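# Move tube rack into fume hood and close sash

## Task

Set the tube rack on the fume hood's work surface so that the whole rack lies past the orange tape line, standing upright, with each tube seated all the way down in a hole; close the sash completely. The rack or any tube touching the floor is a failure, and so is the robot tipping over or being left tilted. Nothing may rely on the robot to stay in place at the end: release everything and back the robot away once finished.

## Robot and tools

ROBOT. TidyBot++: a wheeled base (0.54 m long, 0.50 m wide, 0.38 m tall) on four driven casters, carrying one seven-joint arm with a two-finger gripper. The shoulder sits 0.12 m ahead of the base centre and 0.68 m above the floor. Arm segments: upper arm 0.42 m, forearm 0.31 m, hand 0.31 m (wrist to the hand point). At the start the arm is folded, hand pointing down; the hand juts up to 0.08 m ahead of the base and the elbow reaches up to 1.15 m high. A downward-pointing hand can be lifted to roughly 0.94 m only near the base, lower when reaching farther. Cameras: base_camera (644x364, pinhole) on the chassis, and wrist_camera (644x476, fisheye) looking along the hand.

FRAMES. Base frame: origin on the floor below the base centre, x ahead, y to the left, z up. hand_pose is reported in this frame and marks the point between the finger pads; its z axis runs out along the fingers and the fingers close along its y axis. The odometry frame equals the base frame at scene start. base_odometry heading is positive to the left, range -3.142 to 3.142; it counts wheel rotation, so slip looks like motion and drift of a few cm and several degrees builds up. base_tilt is in degrees, forward and right positive.

execute_actions. Argument "actions": a list holding one action or none (empty list = just report state and pictures). Optional "cameras": list of "base_camera", "wrist_camera" or "all"; omitted or null gives all, [] gives none. An action may carry:
- "base": exactly one relative move measured from where the base last reported itself: {"translate_m": d} straight ahead (+) or back, metres, -2 to 2; {"strafe_m": d} sideways, left +, metres, -2 to 2; {"rotate_rad": d} turn in place, counter-clockwise from above +, radians, -6.3 to 6.3. These are offsets, not places.
- "joints": absolute targets keyed by name, radians unless noted: joint_1_rad (any angle; whole arm about vertical, positive = clockwise from above, opposite to rotate_rad), joint_2_rad shoulder -2.249 to 2.249, joint_3_rad any angle, joint_4_rad elbow -2.579 to 2.579, joint_5_rad any angle, joint_6_rad wrist -2.099 to 2.099, joint_7_rad any angle (hand pointing down: positive = counter-clockwise from above; at 1.57 fingers open toward robot left/right), gripper_pos 0 (open, about 85 mm gap) to 1 (closed); gap is roughly 85 x (1 - gripper_pos) mm. Unbounded joints go the short way; send steps under half a turn to go farther. Done tolerances: ±0.039 for joints 1-4, ±0.056 for 5-7, ±0.03 gripper.
- "speeds": caps for this action only: translate_m and strafe_m 0.05-0.5 m/s, rotate_rad 0.1-1.57 rad/s (top is the default). A base move needing over 8.667 s is rejected; no action runs beyond 15 s.
Base and joint motions begin together. Unknown keys or out-of-range numbers reject the whole call with no motion. Omitted joints may still be chasing older targets.

ARM GEOMETRY. With joint_1_rad = 0, joint_3_rad = 3.14, joint_5_rad = 0, the arm stays in the vertical x-z plane. Tilt from vertical (forward +): upper arm = j2, forearm = j2 - j4, hand = j2 - j4 - j6. Hand point ahead of shoulder = sum of length·sin(tilt); above shoulder = sum of length·cos(tilt). Joints move up to 1.39 rad/s (1.22 for 5-7).

RESULTS. base_status and joint_status give how each commanded motion ended: "done"; "off_target" (stopped away, may still push); "contact_stop" or "time_out" (target dropped, holds in place). Base "done" only means the wheels turned enough; a blocked base may stop far short. "joint command not followed" with a "cause:" line means a self-collision check refused the arm targets (gripper still acts); those targets may be retried on later actions. on_its_own lists what moved uncommanded. motor_effort is percent of max per motor, bracketed value is the peak. Gripper at 1: "done" means empty; "off_target" at some reading means it is holding something. "ARM HIT" means hard contact with the base or itself. MOTOR HOT warns from 60 °C; at 75 °C an OVER-TEMPERATURE FAULT lets the arm sag and keys show "limit_stop_at_motor_heat" (resend targets). A torque fault freezes the arm 10 s and skips the rest of that call. If a call reports a stop, later calls in the same reply are dropped.

ACCURACY. Friction leaves joints slightly short even when "all done"; fix by sending last command + (wanted - read). Held loads make the arm sag; never command a joint to its current reading while holding something. hand_pose may be 1-2 cm off; trust images.

OTHER TOOLS. wait {"seconds": 0-10}: no new command, returns state and images. zoom_image {"camera", "region": [x0,y0,x1,y1]} pixels, top-left origin, max 504x504, on the latest full image. read_manual {"section": "licences"}: licence text only. finished_scene {"scene": n}: ends the scene irreversibly and reports success.

AVOID. Dropping the rack or tubes, letting them reach the floor, slamming or hard shoves, driving the base while the arm is caught above about 0.8 m (tip risk), pushing or pulling hard on a raised hand, and driving the arm into things (torque faults). Objects may occasionally be nudged by outside disturbances. The simulation runs while you think and the robot holds its last command.

Each tool is called in YAML: its name, and indented under it one key for each argument.

## Session

execute_actions:
  actions: []

Scene clock: 0.00 s.
base_odometry: x=+0.000 y=+0.000 heading=+0.000 (m, m, rad; odometry frame)
base_tilt: forward=+1.0 right=+0.2 (deg)
base_status: not commanded
joint_positions: joint_1_rad=-0.036 joint_2_rad=-0.358 joint_3_rad=+3.099 joint_4_rad=-2.544 joint_5_rad=-0.003 joint_6_rad=-0.864 joint_7_rad=+1.590 gripper_pos=+0.000
joint_status: not commanded
motor_effort: joint_1_rad=+0 joint_2_rad=-1 joint_3_rad=+0 joint_4_rad=+18 joint_5_rad=-1 joint_6_rad=+2 joint_7_rad=+0 (%)
hand_pose: x=+0.2558 y=+0.0110 z=+0.5842 quat_wxyz=(+0.005, +0.998, +0.047, +0.046) (m; base frame)
pictures: base_camera, wrist_camera
Images, in order (width x height): base_camera 644x364, wrist_camera 644x476.

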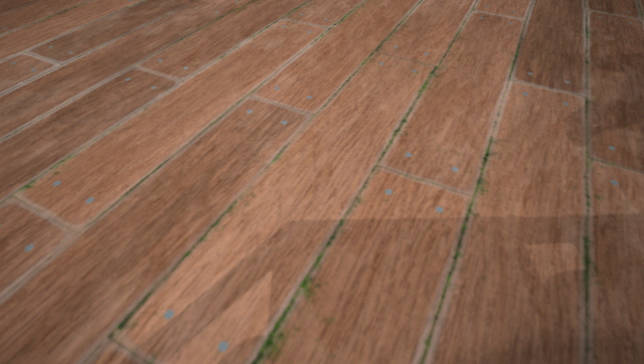

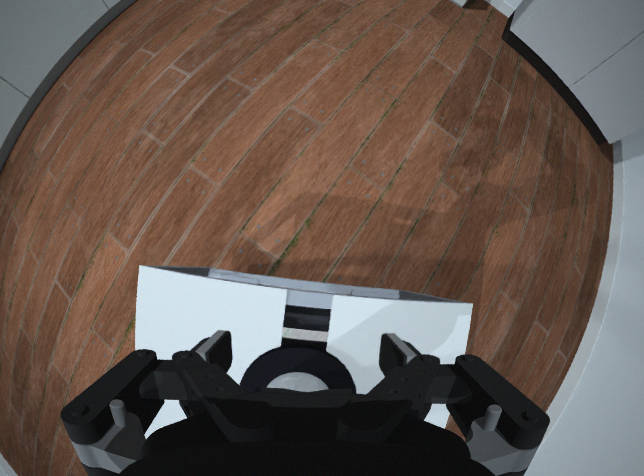

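execute_actions:
  actions:
    - {"joints":{"joint_6_rad":0.4}}
  cameras: ["wrist_camera"]

execute_actions:
  actions:
    - {"base":{"rotate_rad":-2.1}}
  cameras: ["wrist_camera"]

execute_actions:
  actions:
    - {"base":{"rotate_rad":-2.1}}
  cameras: ["wrist_camera"]

Scene clock: 2.47 s.
base_odometry: x=+0.000 y=+0.000 heading=+0.000 (m, m, rad; odometry frame)
base_tilt: forward=+1.0 right=+0.2 (deg)
base_status: not commanded
joint_positions: joint_1_rad=-0.036 joint_2_rad=-0.358 joint_3_rad=+3.099 joint_4_rad=-2.543 joint_5_rad=-0.003 joint_6_rad=+0.384 joint_7_rad=+1.590 gripper_pos=+0.000
joint_status: all done
motor_effort: joint_1_rad=+0(0) joint_2_rad=-6(5) joint_3_rad=+0(0) joint_4_rad=+21(21) joint_5_rad=+0(0) joint_6_rad=+9(8) joint_7_rad=-1(1) (%)
hand_pose: x=+0.5296 y=+0.0346 z=+0.8231 quat_wxyz=(-0.012, +0.783, +0.041, +0.621) (m; base frame)
pictures: wrist_camera
Images, in order (width x height): wrist_camera 644x476.

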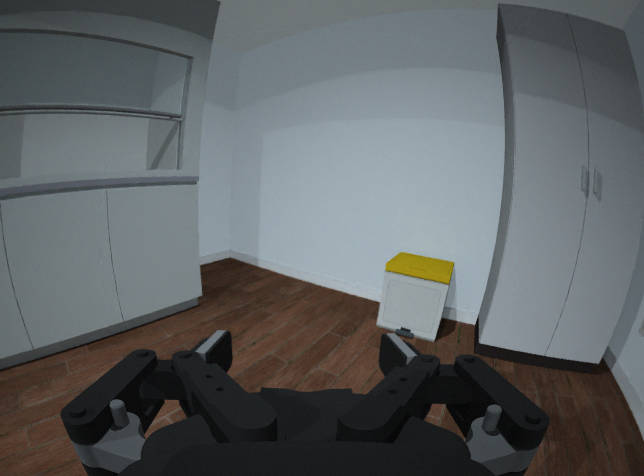

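Scene clock: 5.17 s.
base_odometry: x=+0.000 y=+0.000 heading=-2.099 (m, m, rad; odometry frame)
base_tilt: forward=+1.0 right=+0.3 (deg)
base_status: done
joint_positions: joint_1_rad=-0.036 joint_2_rad=-0.358 joint_3_rad=+3.099 joint_4_rad=-2.543 joint_5_rad=-0.003 joint_6_rad=+0.384 joint_7_rad=+1.590 gripper_pos=+0.000
joint_status: not commanded
motor_effort: joint_1_rad=+0(0) joint_2_rad=-6(7) joint_3_rad=+0(1) joint_4_rad=+21(21) joint_5_rad=-1(1) joint_6_rad=+9(8) joint_7_rad=-1(1) (%)
hand_pose: x=+0.5296 y=+0.0346 z=+0.8231 quat_wxyz=(-0.012, +0.783, +0.041, +0.621) (m; base frame)
pictures: wrist_camera
Images, in order (width x height): wrist_camera 644x476.

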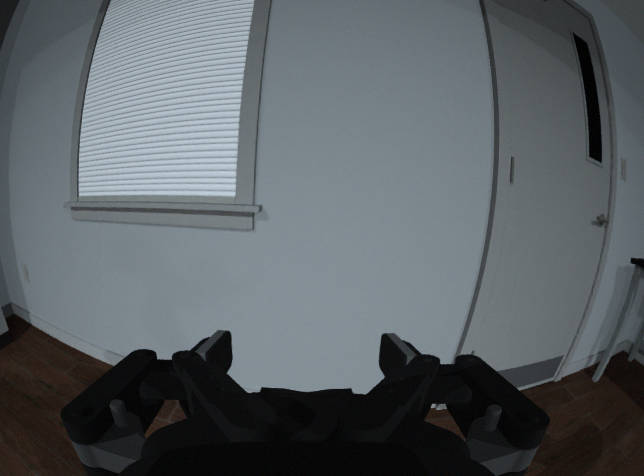

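Scene clock: 7.80 s.
base_odometry: x=+0.000 y=+0.000 heading=+2.086 (m, m, rad; odometry frame)
base_tilt: forward=+0.9 right=+0.2 (deg)
base_status: done
joint_positions: joint_1_rad=-0.036 joint_2_rad=-0.358 joint_3_rad=+3.099 joint_4_rad=-2.543 joint_5_rad=-0.003 joint_6_rad=+0.384 joint_7_rad=+1.590 gripper_pos=+0.000
joint_status: not commanded
motor_effort: joint_1_rad=+1(2) joint_2_rad=-5(6) joint_3_rad=+0(2) joint_4_rad=+21(21) joint_5_rad=-1(1) joint_6_rad=+9(9) joint_7_rad=-1(1) (%)
hand_pose: x=+0.5296 y=+0.0346 z=+0.8231 quat_wxyz=(-0.012, +0.783, +0.041, +0.621) (m; base frame)
pictures: wrist_camera
Images, in order (width x height): wrist_camera 644x476.

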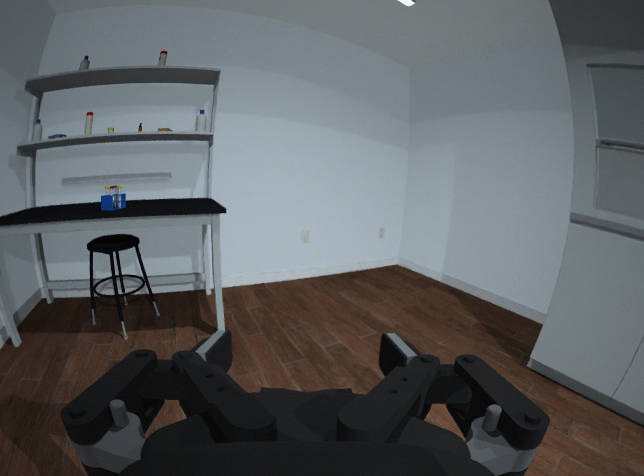

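execute_actions:
  actions:
    - {"base":{"rotate_rad":0.7}}

Scene clock: 10.17 s.
base_odometry: x=+0.000 y=+0.000 heading=+2.784 (m, m, rad; odometry frame)
base_tilt: forward=+1.0 right=+0.3 (deg)
base_status: done
joint_positions: joint_1_rad=-0.036 joint_2_rad=-0.358 joint_3_rad=+3.099 joint_4_rad=-2.543 joint_5_rad=-0.003 joint_6_rad=+0.384 joint_7_rad=+1.590 gripper_pos=+0.000
joint_status: not commanded
motor_effort: joint_1_rad=+1(2) joint_2_rad=-5(7) joint_3_rad=+0(1) joint_4_rad=+21(21) joint_5_rad=-1(1) joint_6_rad=+9(9) joint_7_rad=-1(1) (%)
hand_pose: x=+0.5296 y=+0.0346 z=+0.8231 quat_wxyz=(-0.012, +0.783, +0.041, +0.621) (m; base frame)
pictures: base_camera, wrist_camera
Images, in order (width x height): base_camera 644x364, wrist_camera 644x476.

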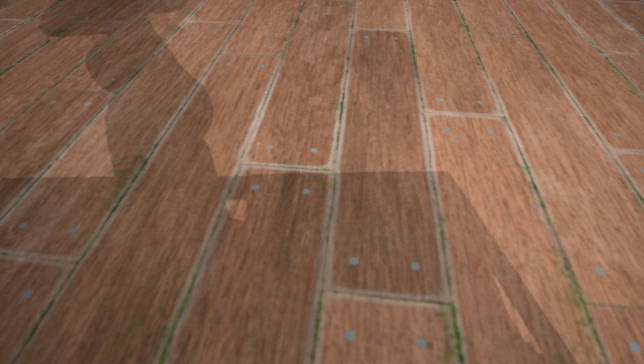

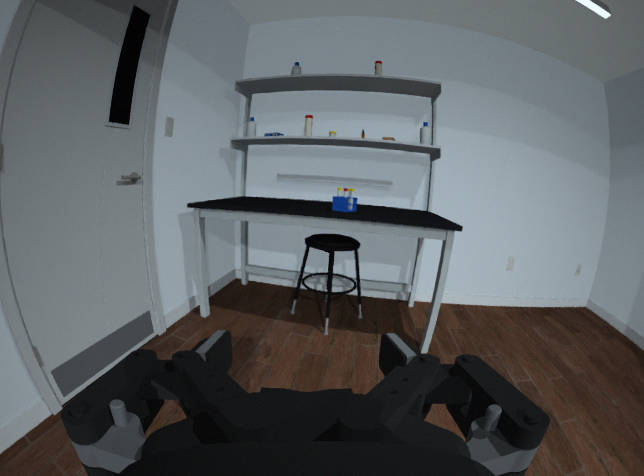

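execute_actions:
  actions:
    - {"base":{"rotate_rad":-0.12},"joints":{"joint_2_rad":0.0,"joint_4_rad":-1.6,"joint_6_rad":-0.5}}
  cameras: []

execute_actions:
  actions:
    - {"base":{"translate_m":0.5}}

Scene clock: 13.33 s.
base_odometry: x=+0.000 y=+0.000 heading=+2.667 (m, m, rad; odometry frame)
base_tilt: forward=+1.0 right=+0.2 (deg)
base_status: done
joint_positions: joint_1_rad=-0.036 joint_2_rad=-0.025 joint_3_rad=+3.099 joint_4_rad=-1.616 joint_5_rad=-0.003 joint_6_rad=-0.463 joint_7_rad=+1.590 gripper_pos=+0.000
joint_status: all done
motor_effort: joint_1_rad=+0(1) joint_2_rad=-21(20) joint_3_rad=-1(1) joint_4_rad=+24(24) joint_5_rad=-1(1) joint_6_rad=+9(10) joint_7_rad=-1(1) (%)
hand_pose: x=+0.6961 y=+0.0477 z=+0.9514 quat_wxyz=(-0.016, +0.855, +0.042, +0.517) (m; base frame)
pictures: none
No camera images: the call's "cameras" was empty. Leave "cameras" out to get every camera's image.

Scene clock: 15.70 s.
base_odometry: x=-0.445 y=+0.228 heading=+2.668 (m, m, rad; odometry frame)
base_tilt: forward=+1.0 right=+0.2 (deg)
base_status: done
joint_positions: joint_1_rad=-0.036 joint_2_rad=-0.009 joint_3_rad=+3.099 joint_4_rad=-1.612 joint_5_rad=-0.003 joint_6_rad=-0.467 joint_7_rad=+1.590 gripper_pos=+0.000
joint_status: not commanded
motor_effort: joint_1_rad=+0(3) joint_2_rad=-21(23) joint_3_rad=-1(1) joint_4_rad=+24(26) joint_5_rad=-1(0) joint_6_rad=+8(9) joint_7_rad=-1(1) (%)
hand_pose: x=+0.7003 y=+0.0479 z=+0.9430 quat_wxyz=(-0.016, +0.859, +0.042, +0.510) (m; base frame)
pictures: base_camera, wrist_camera
Images, in order (width x height): base_camera 644x364, wrist_camera 644x476.

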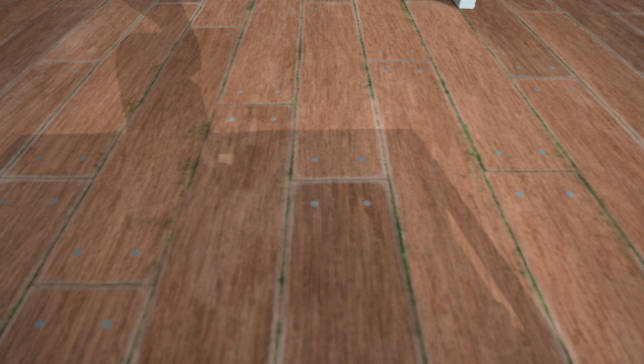

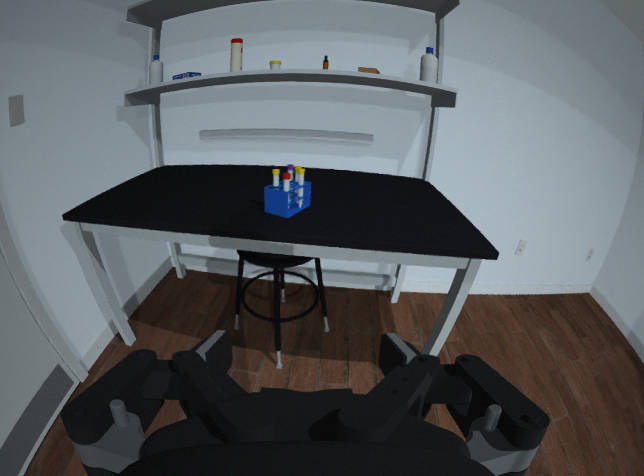

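execute_actions:
  actions:
    - {"base":{"translate_m":0.5}}

zoom_image:
  camera: "wrist_camera"
  region: [200,150,400,300]

Scene clock: 18.87 s.
base_odometry: x=-0.891 y=+0.455 heading=+2.669 (m, m, rad; odometry frame)
base_tilt: forward=+1.0 right=+0.2 (deg)
base_status: done
joint_positions: joint_1_rad=-0.036 joint_2_rad=-0.003 joint_3_rad=+3.099 joint_4_rad=-1.611 joint_5_rad=-0.003 joint_6_rad=-0.468 joint_7_rad=+1.590 gripper_pos=+0.000
joint_status: not commanded
motor_effort: joint_1_rad=+0(1) joint_2_rad=-21(25) joint_3_rad=-1(2) joint_4_rad=+24(25) joint_5_rad=-1(1) joint_6_rad=+8(9) joint_7_rad=-1(1) (%)
hand_pose: x=+0.7018 y=+0.0479 z=+0.9396 quat_wxyz=(-0.016, +0.861, +0.042, +0.507) (m; base frame)
pictures: base_camera, wrist_camera
Images, in order (width x height): base_camera 644x364, wrist_camera 644x476.

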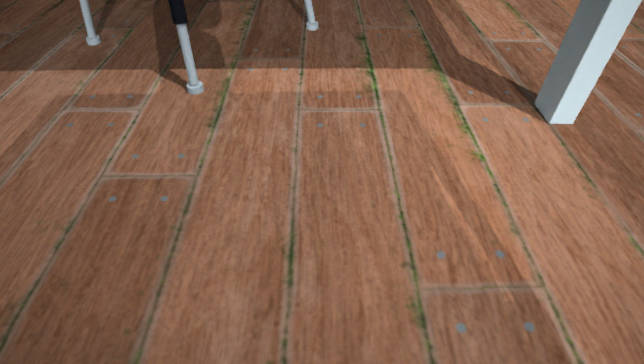

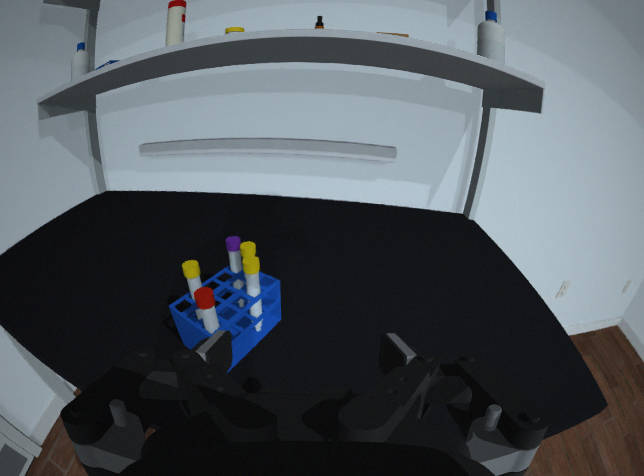

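Region (200, 150, 400, 300) of wrist_camera's 644x476 image, scaled by 2.520; it fills the top 378 rows of this view, and the rest is white.

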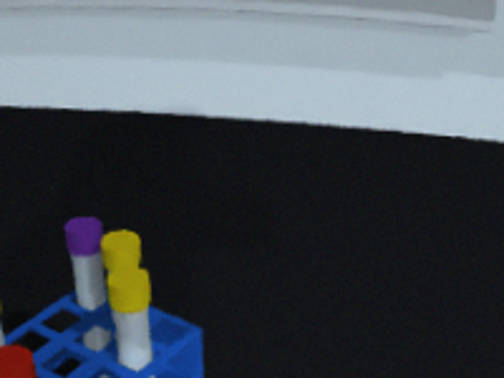

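execute_actions:
  actions:
    - {"base":{"strafe_m":0.15},"joints":{"joint_2_rad":0.2,"joint_4_rad":-1.0,"joint_6_rad":-1.5}}
  cameras: ["wrist_camera"]

Scene clock: 22.23 s.
base_odometry: x=-0.959 y=+0.322 heading=+2.668 (m, m, rad; odometry frame)
base_tilt: forward=+1.0 right=+0.2 (deg)
base_status: done
joint_positions: joint_1_rad=-0.036 joint_2_rad=+0.173 joint_3_rad=+3.097 joint_4_rad=-1.016 joint_5_rad=-0.003 joint_6_rad=-1.466 joint_7_rad=+1.590 gripper_pos=+0.000
joint_status: all done
motor_effort: joint_1_rad=+0(3) joint_2_rad=-24(25) joint_3_rad=-1(2) joint_4_rad=+20(26) joint_5_rad=-1(1) joint_6_rad=+5(8) joint_7_rad=-1(1) (%)
hand_pose: x=+0.6266 y=+0.0409 z=+0.9383 quat_wxyz=(-0.012, +0.969, +0.047, +0.241) (m; base frame)
pictures: wrist_camera
Images, in order (width x height): wrist_camera 644x476.

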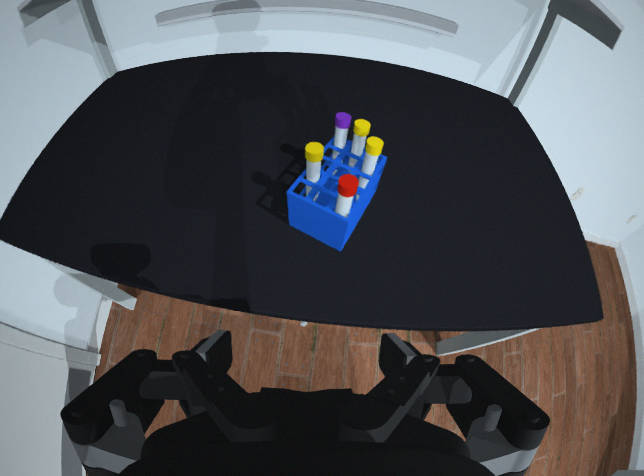

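zoom_image:
  camera: "wrist_camera"
  region: [250,90,430,270]

Region (250, 90, 430, 270) of wrist_camera's 644x476 image, scaled by 2.800.

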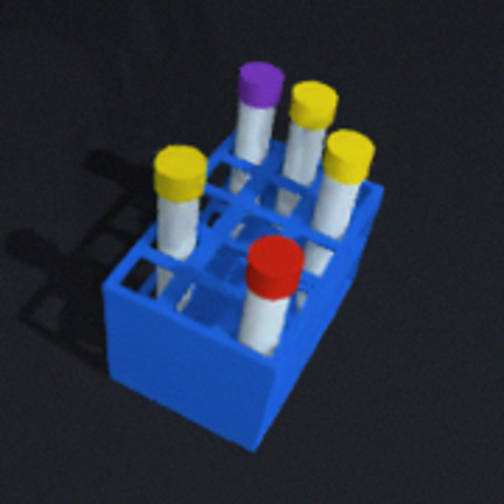

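execute_actions:
  actions:
    - {"base":{"translate_m":-0.25}}
  cameras: []

execute_actions:
  actions:
    - {"base":{"strafe_m":0.43},"joints":{"joint_1_rad":0.0,"joint_2_rad":0.35,"joint_4_rad":-2.1,"joint_6_rad":0.65}}
  cameras: []

execute_actions:
  actions:
    - {"base":{"rotate_rad":-0.45}}

Scene clock: 28.13 s.
base_odometry: x=-0.737 y=+0.208 heading=+2.668 (m, m, rad; odometry frame)
base_tilt: forward=+1.0 right=+0.2 (deg)
base_status: done
joint_positions: joint_1_rad=-0.036 joint_2_rad=+0.187 joint_3_rad=+3.097 joint_4_rad=-1.014 joint_5_rad=-0.003 joint_6_rad=-1.467 joint_7_rad=+1.590 gripper_pos=+0.000
joint_status: not commanded
motor_effort: joint_1_rad=+0(0) joint_2_rad=-25(26) joint_3_rad=-1(1) joint_4_rad=+20(22) joint_5_rad=+0(1) joint_6_rad=+4(5) joint_7_rad=-1(1) (%)
hand_pose: x=+0.6301 y=+0.0410 z=+0.9316 quat_wxyz=(-0.012, +0.971, +0.047, +0.234) (m; base frame)
pictures: none
No camera images: the call's "cameras" was empty. Leave "cameras" out to get every camera's image.

Scene clock: 30.83 s.
base_odometry: x=-0.933 y=-0.175 heading=+2.669 (m, m, rad; odometry frame)
base_tilt: forward=+1.0 right=+0.2 (deg)
base_status: done
joint_positions: joint_1_rad=-0.026 joint_2_rad=+0.325 joint_3_rad=+3.096 joint_4_rad=-2.084 joint_5_rad=-0.003 joint_6_rad=+0.616 joint_7_rad=+1.590 gripper_pos=+0.000
joint_status: all done
motor_effort: joint_1_rad=+0(3) joint_2_rad=-27(28) joint_3_rad=-1(4) joint_4_rad=+18(23) joint_5_rad=+0(2) joint_6_rad=+9(9) joint_7_rad=-1(1) (%)
hand_pose: x=+0.7650 y=+0.0439 z=+0.7785 quat_wxyz=(-0.021, +0.781, +0.028, +0.624) (m; base frame)
pictures: none
No camera images: the call's "cameras" was empty. Leave "cameras" out to get every camera's image.

Scene clock: 32.23 s.
base_odometry: x=-0.933 y=-0.175 heading=+2.220 (m, m, rad; odometry frame)
base_tilt: forward=+1.0 right=+0.3 (deg)
base_status: done
joint_positions: joint_1_rad=-0.003 joint_2_rad=+0.326 joint_3_rad=+3.103 joint_4_rad=-2.085 joint_5_rad=-0.003 joint_6_rad=+0.616 joint_7_rad=+1.590 gripper_pos=+0.000
joint_status: not commanded
motor_effort: joint_1_rad=+0(3) joint_2_rad=-27(29) joint_3_rad=-1(4) joint_4_rad=+19(19) joint_5_rad=+0(0) joint_6_rad=+9(8) joint_7_rad=-1(1) (%)
hand_pose: x=+0.7662 y=+0.0251 z=+0.7775 quat_wxyz=(-0.011, +0.781, +0.018, +0.624) (m; base frame)
pictures: base_camera, wrist_camera
Images, in order (width x height): base_camera 644x364, wrist_camera 644x476.

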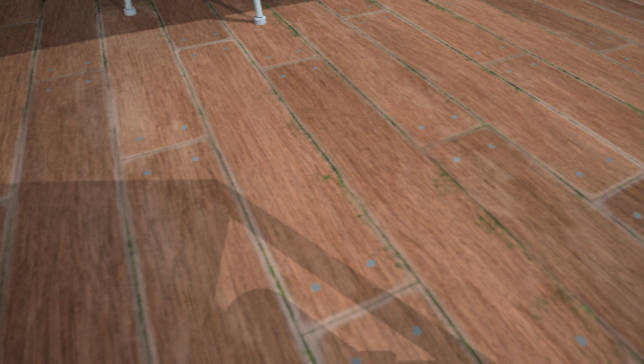

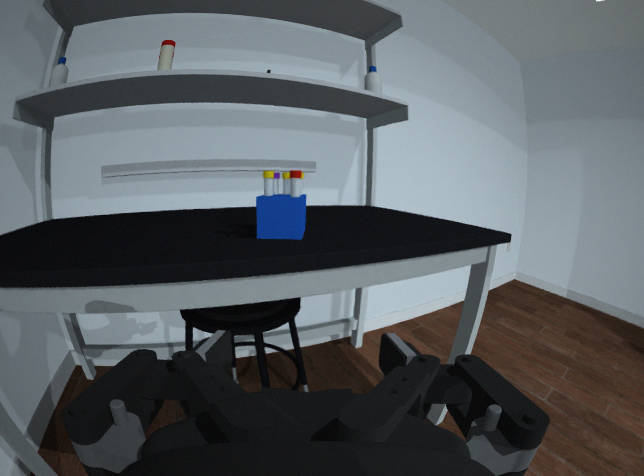

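execute_actions:
  actions:
    - {"base":{"strafe_m":0.05},"joints":{"joint_2_rad":0.29,"joint_6_rad":0.72}}
  cameras: []

execute_actions:
  actions:
    - {"base":{"translate_m":0.17},"speeds":{"translate_m":0.15}}
  cameras: ["wrist_camera"]

Scene clock: 34.27 s.
base_odometry: x=-0.973 y=-0.206 heading=+2.219 (m, m, rad; odometry frame)
base_tilt: forward=+1.0 right=+0.3 (deg)
base_status: done
joint_positions: joint_1_rad=-0.003 joint_2_rad=+0.304 joint_3_rad=+3.102 joint_4_rad=-2.086 joint_5_rad=-0.003 joint_6_rad=+0.688 joint_7_rad=+1.590 gripper_pos=+0.000
joint_status: all done
motor_effort: joint_1_rad=+0(3) joint_2_rad=-28(29) joint_3_rad=-1(4) joint_4_rad=+19(20) joint_5_rad=-1(0) joint_6_rad=+10(8) joint_7_rad=-1(1) (%)
hand_pose: x=+0.7672 y=+0.0255 z=+0.8133 quat_wxyz=(-0.011, +0.752, +0.017, +0.659) (m; base frame)
pictures: none
No camera images: the call's "cameras" was empty. Leave "cameras" out to get every camera's image.

Scene clock: 36.07 s.
base_odometry: x=-1.075 y=-0.070 heading=+2.219 (m, m, rad; odometry frame)
base_tilt: forward=+1.0 right=+0.2 (deg)
base_status: done
joint_positions: joint_1_rad=-0.003 joint_2_rad=+0.303 joint_3_rad=+3.102 joint_4_rad=-2.088 joint_5_rad=-0.003 joint_6_rad=+0.688 joint_7_rad=+1.590 gripper_pos=+0.000
joint_status: not commanded
motor_effort: joint_1_rad=+0(2) joint_2_rad=-27(30) joint_3_rad=-1(3) joint_4_rad=+19(21) joint_5_rad=-1(0) joint_6_rad=+9(10) joint_7_rad=-1(1) (%)
hand_pose: x=+0.7665 y=+0.0255 z=+0.8130 quat_wxyz=(-0.011, +0.752, +0.017, +0.659) (m; base frame)
pictures: wrist_camera
Images, in order (width x height): wrist_camera 644x476.

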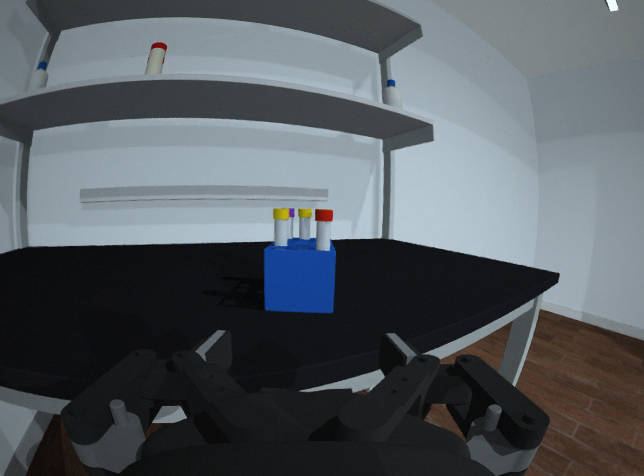

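execute_actions:
  actions:
    - {"joints":{"joint_2_rad":0.33,"joint_4_rad":-0.84,"joint_6_rad":-1.61,"gripper_pos":0.45}}
  cameras: []

execute_actions:
  actions:
    - {"base":{"translate_m":0.33},"speeds":{"translate_m":0.2}}

Scene clock: 40.73 s.
base_odometry: x=-1.075 y=-0.070 heading=+2.219 (m, m, rad; odometry frame)
base_tilt: forward=+1.0 right=+0.2 (deg)
base_status: not commanded
joint_positions: joint_1_rad=-0.003 joint_2_rad=+0.305 joint_3_rad=+3.102 joint_4_rad=-0.855 joint_5_rad=-0.003 joint_6_rad=-1.577 joint_7_rad=+1.590 gripper_pos=+0.450
joint_status: all done
motor_effort: joint_1_rad=+0(1) joint_2_rad=-28(32) joint_3_rad=-1(1) joint_4_rad=+20(22) joint_5_rad=+0(1) joint_6_rad=+5(10) joint_7_rad=-1(1) (%)
hand_pose: x=+0.6551 y=+0.0210 z=+0.9232 quat_wxyz=(-0.009, +0.979, +0.028, +0.201) (m; base frame)
pictures: none
No camera images: the call's "cameras" was empty. Leave "cameras" out to get every camera's image.

Scene clock: 43.07 s.
base_odometry: x=-1.275 y=+0.193 heading=+2.219 (m, m, rad; odometry frame)
base_tilt: forward=+1.0 right=+0.3 (deg)
base_status: done
joint_positions: joint_1_rad=-0.003 joint_2_rad=+0.318 joint_3_rad=+3.102 joint_4_rad=-0.854 joint_5_rad=-0.003 joint_6_rad=-1.578 joint_7_rad=+1.590 gripper_pos=+0.450
joint_status: not commanded
motor_effort: joint_1_rad=+1(3) joint_2_rad=-28(30) joint_3_rad=-1(2) joint_4_rad=+20(20) joint_5_rad=-1(0) joint_6_rad=+4(5) joint_7_rad=-1(1) (%)
hand_pose: x=+0.6582 y=+0.0210 z=+0.9164 quat_wxyz=(-0.009, +0.980, +0.028, +0.195) (m; base frame)
pictures: base_camera, wrist_camera
Images, in order (width x height): base_camera 644x364, wrist_camera 644x476.

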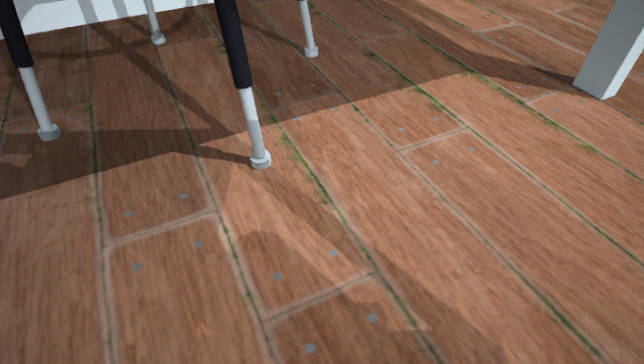

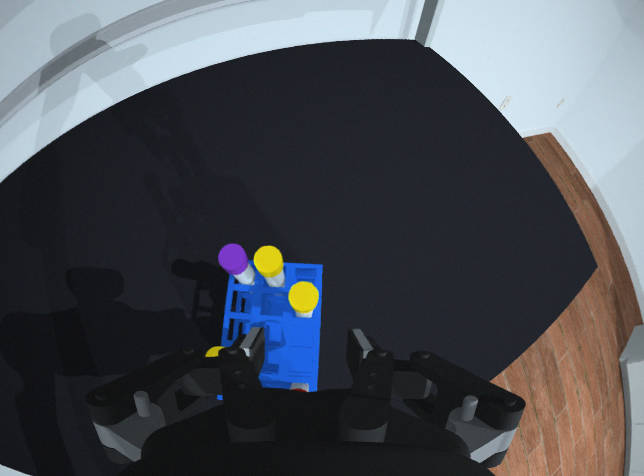

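execute_actions:
  actions:
    - {"base":{"strafe_m":-0.015},"joints":{"joint_4_rad":-0.94,"joint_6_rad":-1.51}}
  cameras: ["wrist_camera"]

Scene clock: 46.20 s.
base_odometry: x=-1.263 y=+0.202 heading=+2.220 (m, m, rad; odometry frame)
base_tilt: forward=+1.0 right=+0.2 (deg)
base_status: done
joint_positions: joint_1_rad=-0.002 joint_2_rad=+0.319 joint_3_rad=+3.102 joint_4_rad=-0.930 joint_5_rad=-0.003 joint_6_rad=-1.546 joint_7_rad=+1.590 gripper_pos=+0.450
joint_status: all done
motor_effort: joint_1_rad=+0(3) joint_2_rad=-28(31) joint_3_rad=-1(3) joint_4_rad=+20(22) joint_5_rad=-1(0) joint_6_rad=+4(4) joint_7_rad=-1(1) (%)
hand_pose: x=+0.6539 y=+0.0206 z=+0.8885 quat_wxyz=(-0.009, +0.985, +0.028, +0.173) (m; base frame)
pictures: wrist_camera
Images, in order (width x height): wrist_camera 644x476.

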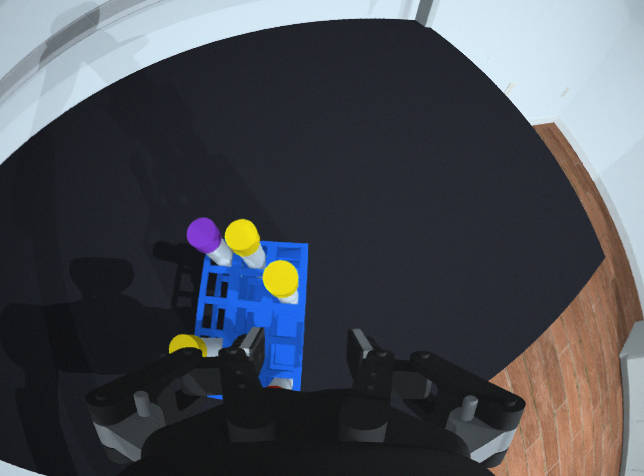

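execute_actions:
  actions:
    - {"base":{"strafe_m":0.005},"joints":{"joint_4_rad":-1.05,"joint_6_rad":-1.42,"gripper_pos":0.62}}
  cameras: ["wrist_camera"]

zoom_image:
  camera: "wrist_camera"
  region: [150,220,400,420]

Scene clock: 48.13 s.
base_odometry: x=-1.267 y=+0.199 heading=+2.219 (m, m, rad; odometry frame)
base_tilt: forward=+1.0 right=+0.2 (deg)
base_status: done
joint_positions: joint_1_rad=-0.002 joint_2_rad=+0.317 joint_3_rad=+3.102 joint_4_rad=-1.026 joint_5_rad=-0.003 joint_6_rad=-1.453 joint_7_rad=+1.590 gripper_pos=+0.620
joint_status: all done
motor_effort: joint_1_rad=+0(4) joint_2_rad=-27(33) joint_3_rad=-1(4) joint_4_rad=+18(20) joint_5_rad=+0(3) joint_6_rad=+3(5) joint_7_rad=-1(1) (%)
hand_pose: x=+0.6610 y=+0.0213 z=+0.8599 quat_wxyz=(-0.009, +0.985, +0.028, +0.172) (m; base frame)
pictures: wrist_camera
Images, in order (width x height): wrist_camera 644x476.

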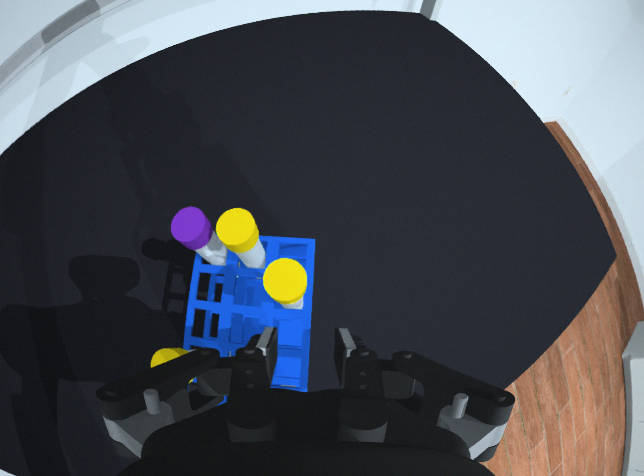

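Region (150, 220, 400, 420) of wrist_camera's 644x476 image, scaled by 2.016; it fills the top 403 rows of this view, and the rest is white.

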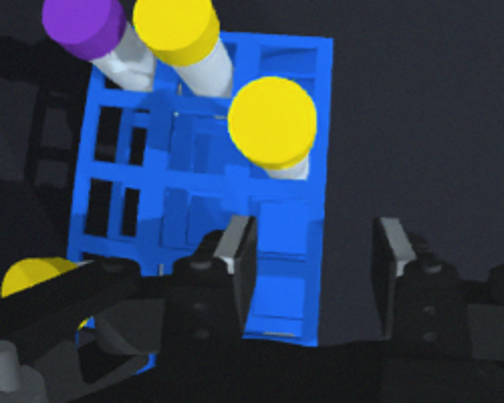

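execute_actions:
  actions:
    - {"base":{"strafe_m":-0.013}}
  cameras: []

execute_actions:
  actions:
    - {"joints":{"joint_4_rad":-1.14,"joint_6_rad":-1.33}}
  cameras: ["wrist_camera"]

zoom_image:
  camera: "wrist_camera"
  region: [150,220,400,420]

Scene clock: 50.13 s.
base_odometry: x=-1.257 y=+0.207 heading=+2.220 (m, m, rad; odometry frame)
base_tilt: forward=+1.0 right=+0.3 (deg)
base_status: done
joint_positions: joint_1_rad=-0.001 joint_2_rad=+0.317 joint_3_rad=+3.101 joint_4_rad=-1.027 joint_5_rad=-0.003 joint_6_rad=-1.451 joint_7_rad=+1.590 gripper_pos=+0.620
joint_status: not commanded
motor_effort: joint_1_rad=+0(3) joint_2_rad=-27(28) joint_3_rad=-1(1) joint_4_rad=+18(20) joint_5_rad=+0(1) joint_6_rad=+3(4) joint_7_rad=-1(1) (%)
hand_pose: x=+0.6614 y=+0.0213 z=+0.8599 quat_wxyz=(-0.009, +0.985, +0.028, +0.173) (m; base frame)
pictures: none
No camera images: the call's "cameras" was empty. Leave "cameras" out to get every camera's image.

Scene clock: 51.00 s.
base_odometry: x=-1.257 y=+0.207 heading=+2.220 (m, m, rad; odometry frame)
base_tilt: forward=+1.0 right=+0.3 (deg)
base_status: not commanded
joint_positions: joint_1_rad=-0.001 joint_2_rad=+0.299 joint_3_rad=+3.101 joint_4_rad=-1.090 joint_5_rad=-0.003 joint_6_rad=-1.354 joint_7_rad=+1.590 gripper_pos=+0.620
joint_status: joint_4_rad off_target (ended at -1.090, target -1.140); the others done
motor_effort: joint_1_rad=+1(1) joint_2_rad=-21(27) joint_3_rad=-1(1) joint_4_rad=+15(21) joint_5_rad=-1(1) joint_6_rad=+3(4) joint_7_rad=-1(0) (%)
hand_pose: x=+0.6722 y=+0.0221 z=+0.8540 quat_wxyz=(-0.009, +0.980, +0.028, +0.198) (m; base frame)
pictures: wrist_camera
Images, in order (width x height): wrist_camera 644x476.

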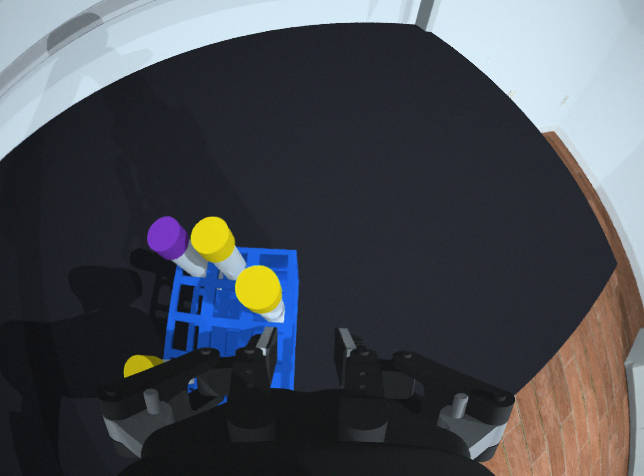

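Region (150, 220, 400, 420) of wrist_camera's 644x476 image, scaled by 2.016; it fills the top 403 rows of this view, and the rest is white.

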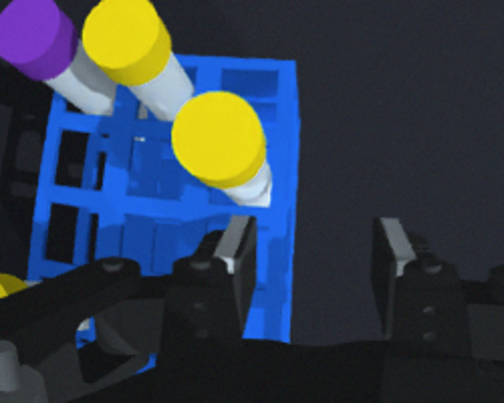

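execute_actions:
  actions:
    - {"joints":{"joint_4_rad":-1.03,"joint_6_rad":-1.45}}
  cameras: []

execute_actions:
  actions:
    - {"base":{"translate_m":-0.008}}
  cameras: []

execute_actions:
  actions:
    - {"joints":{"joint_4_rad":-1.14,"joint_6_rad":-1.36}}
  cameras: ["wrist_camera"]

zoom_image:
  camera: "wrist_camera"
  region: [150,220,400,420]

Scene clock: 52.97 s.
base_odometry: x=-1.257 y=+0.207 heading=+2.220 (m, m, rad; odometry frame)
base_tilt: forward=+1.0 right=+0.3 (deg)
base_status: not commanded
joint_positions: joint_1_rad=-0.001 joint_2_rad=+0.317 joint_3_rad=+3.101 joint_4_rad=-1.047 joint_5_rad=-0.003 joint_6_rad=-1.414 joint_7_rad=+1.590 gripper_pos=+0.620
joint_status: all done
motor_effort: joint_1_rad=+0(0) joint_2_rad=-29(30) joint_3_rad=-1(1) joint_4_rad=+21(21) joint_5_rad=-1(1) joint_6_rad=+3(4) joint_7_rad=-1(1) (%)
hand_pose: x=+0.6676 y=+0.0216 z=+0.8557 quat_wxyz=(-0.009, +0.983, +0.028, +0.181) (m; base frame)
pictures: none
No camera images: the call's "cameras" was empty. Leave "cameras" out to get every camera's image.

Scene clock: 53.53 s.
base_odometry: x=-1.252 y=+0.201 heading=+2.220 (m, m, rad; odometry frame)
base_tilt: forward=+1.0 right=+0.2 (deg)
base_status: done
joint_positions: joint_1_rad=-0.001 joint_2_rad=+0.318 joint_3_rad=+3.101 joint_4_rad=-1.046 joint_5_rad=-0.003 joint_6_rad=-1.415 joint_7_rad=+1.590 gripper_pos=+0.620
joint_status: not commanded
motor_effort: joint_1_rad=+0(0) joint_2_rad=-30(32) joint_3_rad=-1(2) joint_4_rad=+21(22) joint_5_rad=-1(1) joint_6_rad=+4(4) joint_7_rad=-1(1) (%)
hand_pose: x=+0.6677 y=+0.0216 z=+0.8551 quat_wxyz=(-0.009, +0.983, +0.028, +0.180) (m; base frame)
pictures: none
No camera images: the call's "cameras" was empty. Leave "cameras" out to get every camera's image.

Scene clock: 54.47 s.
base_odometry: x=-1.252 y=+0.201 heading=+2.220 (m, m, rad; odometry frame)
base_tilt: forward=+1.0 right=+0.2 (deg)
base_status: not commanded
joint_positions: joint_1_rad=-0.001 joint_2_rad=+0.298 joint_3_rad=+3.101 joint_4_rad=-1.084 joint_5_rad=-0.003 joint_6_rad=-1.380 joint_7_rad=+1.590 gripper_pos=+0.620
joint_status: joint_4_rad off_target (ended at -1.084, target -1.140); the others done
motor_effort: joint_1_rad=-2(1) joint_2_rad=-19(28) joint_3_rad=-3(3) joint_4_rad=+13(20) joint_5_rad=-2(2) joint_6_rad=+2(4) joint_7_rad=+0(0) (%)
hand_pose: x=+0.6659 y=+0.0218 z=+0.8540 quat_wxyz=(-0.009, +0.982, +0.028, +0.189) (m; base frame)
pictures: wrist_camera
Images, in order (width x height): wrist_camera 644x476.

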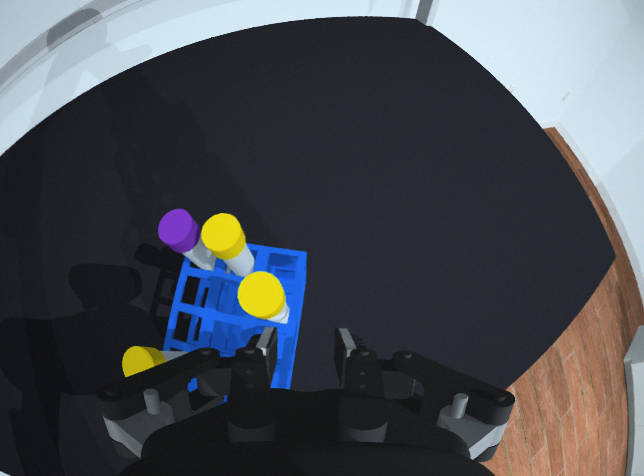

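Region (150, 220, 400, 420) of wrist_camera's 644x476 image, scaled by 2.016; it fills the top 403 rows of this view, and the rest is white.

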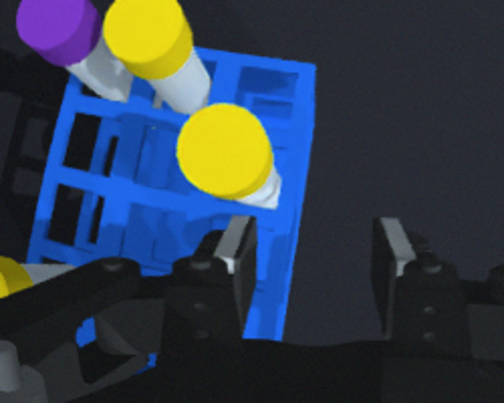

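execute_actions:
  actions:
    - {"joints":{"joint_4_rad":-0.84,"joint_6_rad":-1.6}}
  cameras: []

execute_actions:
  actions:
    - {"base":{"translate_m":-0.4}}
  cameras: []

execute_actions:
  actions:
    - {"joints":{"joint_2_rad":0.31,"joint_4_rad":-2.09,"joint_6_rad":0.72,"gripper_pos":0}}
  cameras: ["wrist_camera"]

Scene clock: 57.33 s.
base_odometry: x=-1.252 y=+0.201 heading=+2.220 (m, m, rad; odometry frame)
base_tilt: forward=+1.0 right=+0.3 (deg)
base_status: not commanded
joint_positions: joint_1_rad=-0.001 joint_2_rad=+0.327 joint_3_rad=+3.101 joint_4_rad=-0.853 joint_5_rad=-0.003 joint_6_rad=-1.564 joint_7_rad=+1.590 gripper_pos=+0.620
joint_status: all done
motor_effort: joint_1_rad=+1(2) joint_2_rad=-29(32) joint_3_rad=-1(2) joint_4_rad=+20(22) joint_5_rad=-1(2) joint_6_rad=+5(5) joint_7_rad=-1(0) (%)
hand_pose: x=+0.6644 y=+0.0206 z=+0.9134 quat_wxyz=(-0.010, +0.980, +0.028, +0.198) (m; base frame)
pictures: none
No camera images: the call's "cameras" was empty. Leave "cameras" out to get every camera's image.

Scene clock: 59.40 s.
base_odometry: x=-1.010 y=-0.118 heading=+2.220 (m, m, rad; odometry frame)
base_tilt: forward=+1.0 right=+0.3 (deg)
base_status: done
joint_positions: joint_1_rad=-0.001 joint_2_rad=+0.325 joint_3_rad=+3.101 joint_4_rad=-0.853 joint_5_rad=-0.003 joint_6_rad=-1.567 joint_7_rad=+1.590 gripper_pos=+0.620
joint_status: not commanded
motor_effort: joint_1_rad=+0(0) joint_2_rad=-29(33) joint_3_rad=-1(2) joint_4_rad=+20(21) joint_5_rad=-1(1) joint_6_rad=+4(5) joint_7_rad=-1(0) (%)
hand_pose: x=+0.6630 y=+0.0206 z=+0.9143 quat_wxyz=(-0.010, +0.980, +0.028, +0.197) (m; base frame)
pictures: none
No camera images: the call's "cameras" was empty. Leave "cameras" out to get every camera's image.

Scene clock: 62.27 s.
base_odometry: x=-1.010 y=-0.118 heading=+2.220 (m, m, rad; odometry frame)
base_tilt: forward=+1.0 right=+0.2 (deg)
base_status: not commanded
joint_positions: joint_1_rad=-0.001 joint_2_rad=+0.325 joint_3_rad=+3.101 joint_4_rad=-2.074 joint_5_rad=-0.003 joint_6_rad=+0.686 joint_7_rad=+1.590 gripper_pos=+0.000
joint_status: all done
motor_effort: joint_1_rad=+0(1) joint_2_rad=-28(32) joint_3_rad=-1(1) joint_4_rad=+19(24) joint_5_rad=-1(1) joint_6_rad=+9(9) joint_7_rad=-1(1) (%)
hand_pose: x=+0.7730 y=+0.0250 z=+0.8052 quat_wxyz=(-0.012, +0.755, +0.017, +0.655) (m; base frame)
pictures: wrist_camera
Images, in order (width x height): wrist_camera 644x476.

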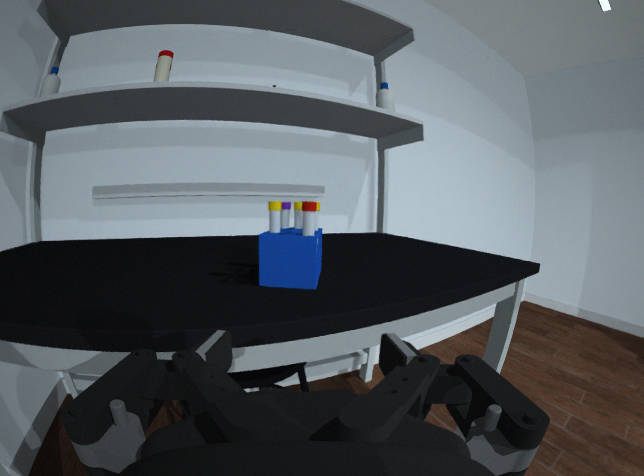

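execute_actions:
  actions:
    - {"base":{"strafe_m":0.025},"joints":{"joint_2_rad":0.335}}
  cameras: []

execute_actions:
  actions:
    - {"base":{"translate_m":0.17},"speeds":{"translate_m":0.15}}
  cameras: ["wrist_camera"]

Scene clock: 64.13 s.
base_odometry: x=-1.030 y=-0.133 heading=+2.220 (m, m, rad; odometry frame)
base_tilt: forward=+1.0 right=+0.2 (deg)
base_status: done
joint_positions: joint_1_rad=-0.002 joint_2_rad=+0.327 joint_3_rad=+3.099 joint_4_rad=-2.075 joint_5_rad=-0.003 joint_6_rad=+0.686 joint_7_rad=+1.590 gripper_pos=+0.000
joint_status: all done
motor_effort: joint_1_rad=+2(3) joint_2_rad=-28(28) joint_3_rad=-1(3) joint_4_rad=+19(19) joint_5_rad=+0(0) joint_6_rad=+9(10) joint_7_rad=-1(1) (%)
hand_pose: x=+0.7731 y=+0.0265 z=+0.8035 quat_wxyz=(-0.013, +0.756, +0.017, +0.654) (m; base frame)
pictures: none
No camera images: the call's "cameras" was empty. Leave "cameras" out to get every camera's image.

Scene clock: 65.93 s.
base_odometry: x=-1.133 y=+0.002 heading=+2.221 (m, m, rad; odometry frame)
base_tilt: forward=+1.0 right=+0.3 (deg)
base_status: done
joint_positions: joint_1_rad=-0.002 joint_2_rad=+0.327 joint_3_rad=+3.099 joint_4_rad=-2.077 joint_5_rad=-0.003 joint_6_rad=+0.687 joint_7_rad=+1.590 gripper_pos=+0.000
joint_status: not commanded
motor_effort: joint_1_rad=+1(1) joint_2_rad=-27(30) joint_3_rad=-1(2) joint_4_rad=+19(20) joint_5_rad=+0(1) joint_6_rad=+9(10) joint_7_rad=-1(1) (%)
hand_pose: x=+0.7723 y=+0.0265 z=+0.8023 quat_wxyz=(-0.013, +0.757, +0.017, +0.653) (m; base frame)
pictures: wrist_camera
Images, in order (width x height): wrist_camera 644x476.

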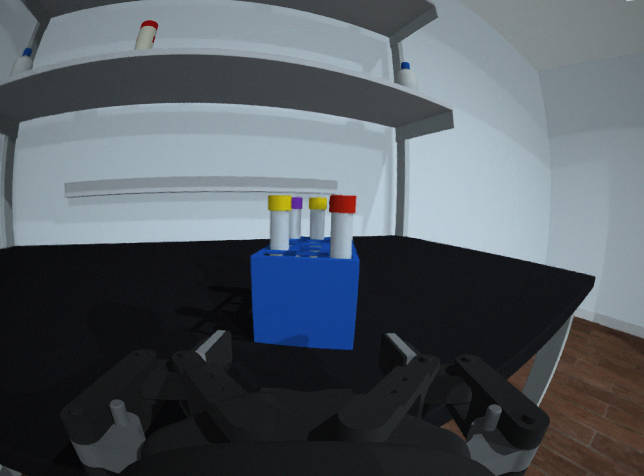

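execute_actions:
  actions:
    - {"base":{"translate_m":0.11},"speeds":{"translate_m":0.06}}
  cameras: ["wrist_camera"]

Scene clock: 68.90 s.
base_odometry: x=-1.200 y=+0.090 heading=+2.221 (m, m, rad; odometry frame)
base_tilt: forward=+1.0 right=+0.3 (deg)
base_status: done
joint_positions: joint_1_rad=-0.002 joint_2_rad=+0.327 joint_3_rad=+3.099 joint_4_rad=-2.078 joint_5_rad=-0.003 joint_6_rad=+0.687 joint_7_rad=+1.590 gripper_pos=+0.000
joint_status: not commanded
motor_effort: joint_1_rad=+0(3) joint_2_rad=-28(31) joint_3_rad=-1(2) joint_4_rad=+18(20) joint_5_rad=+0(1) joint_6_rad=+9(9) joint_7_rad=-1(1) (%)
hand_pose: x=+0.7722 y=+0.0265 z=+0.8021 quat_wxyz=(-0.013, +0.757, +0.017, +0.653) (m; base frame)
pictures: wrist_camera
Images, in order (width x height): wrist_camera 644x476.

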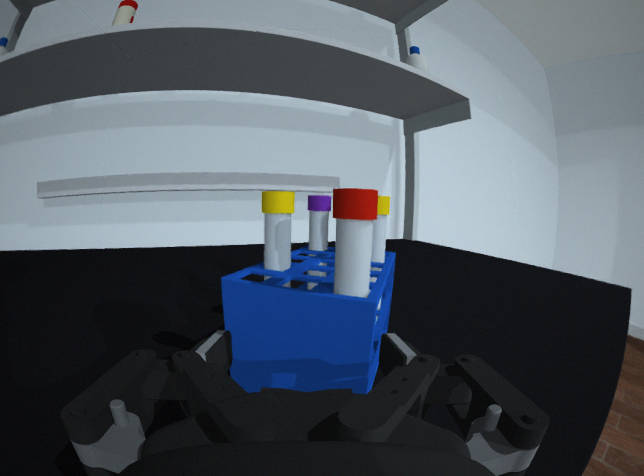

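execute_actions:
  actions:
    - {"base":{"translate_m":0.035},"speeds":{"translate_m":0.05}}
  cameras: ["wrist_camera"]

execute_actions:
  actions:
    - {"joints":{"gripper_pos":1}}
  cameras: ["wrist_camera"]

Scene clock: 71.00 s.
base_odometry: x=-1.221 y=+0.118 heading=+2.221 (m, m, rad; odometry frame)
base_tilt: forward=+1.0 right=+0.3 (deg)
base_status: done
joint_positions: joint_1_rad=-0.002 joint_2_rad=+0.327 joint_3_rad=+3.099 joint_4_rad=-2.078 joint_5_rad=-0.003 joint_6_rad=+0.687 joint_7_rad=+1.590 gripper_pos=+0.000
joint_status: not commanded
motor_effort: joint_1_rad=+1(2) joint_2_rad=-28(31) joint_3_rad=-1(2) joint_4_rad=+19(20) joint_5_rad=+0(1) joint_6_rad=+9(10) joint_7_rad=-1(0) (%)
hand_pose: x=+0.7721 y=+0.0265 z=+0.8020 quat_wxyz=(-0.013, +0.757, +0.017, +0.653) (m; base frame)
pictures: wrist_camera
Images, in order (width x height): wrist_camera 644x476.

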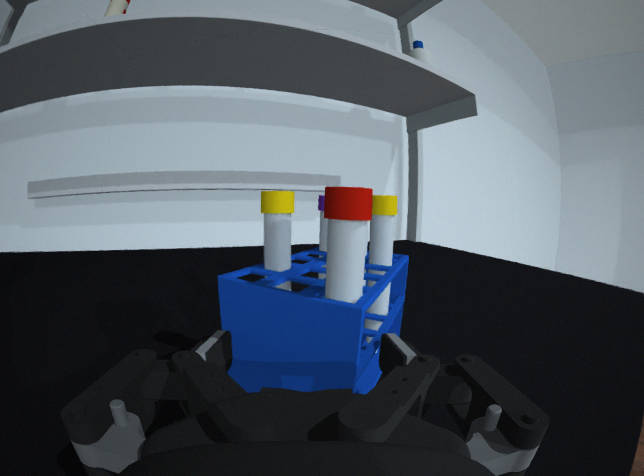

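Scene clock: 72.10 s.
base_odometry: x=-1.221 y=+0.118 heading=+2.221 (m, m, rad; odometry frame)
base_tilt: forward=+1.0 right=+0.2 (deg)
base_status: not commanded
joint_positions: joint_1_rad=-0.002 joint_2_rad=+0.327 joint_3_rad=+3.099 joint_4_rad=-2.078 joint_5_rad=-0.003 joint_6_rad=+0.687 joint_7_rad=+1.590 gripper_pos=+0.999
joint_status: all done
motor_effort: joint_1_rad=+1(0) joint_2_rad=-27(28) joint_3_rad=-1(2) joint_4_rad=+19(19) joint_5_rad=+0(1) joint_6_rad=+9(9) joint_7_rad=-1(1) (%)
hand_pose: x=+0.7721 y=+0.0265 z=+0.8020 quat_wxyz=(-0.013, +0.757, +0.017, +0.653) (m; base frame)
pictures: wrist_camera
Images, in order (width x height): wrist_camera 644x476.

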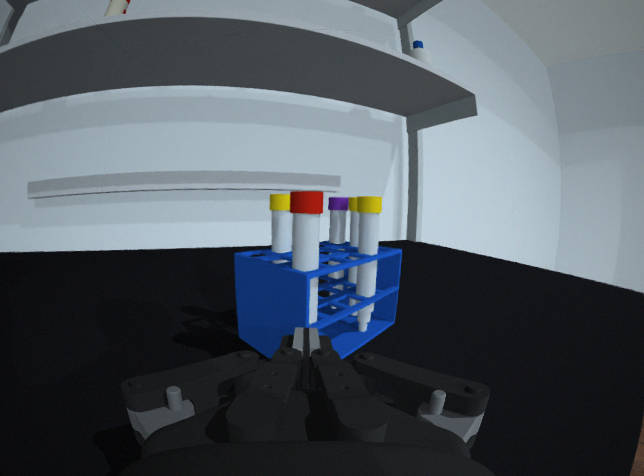

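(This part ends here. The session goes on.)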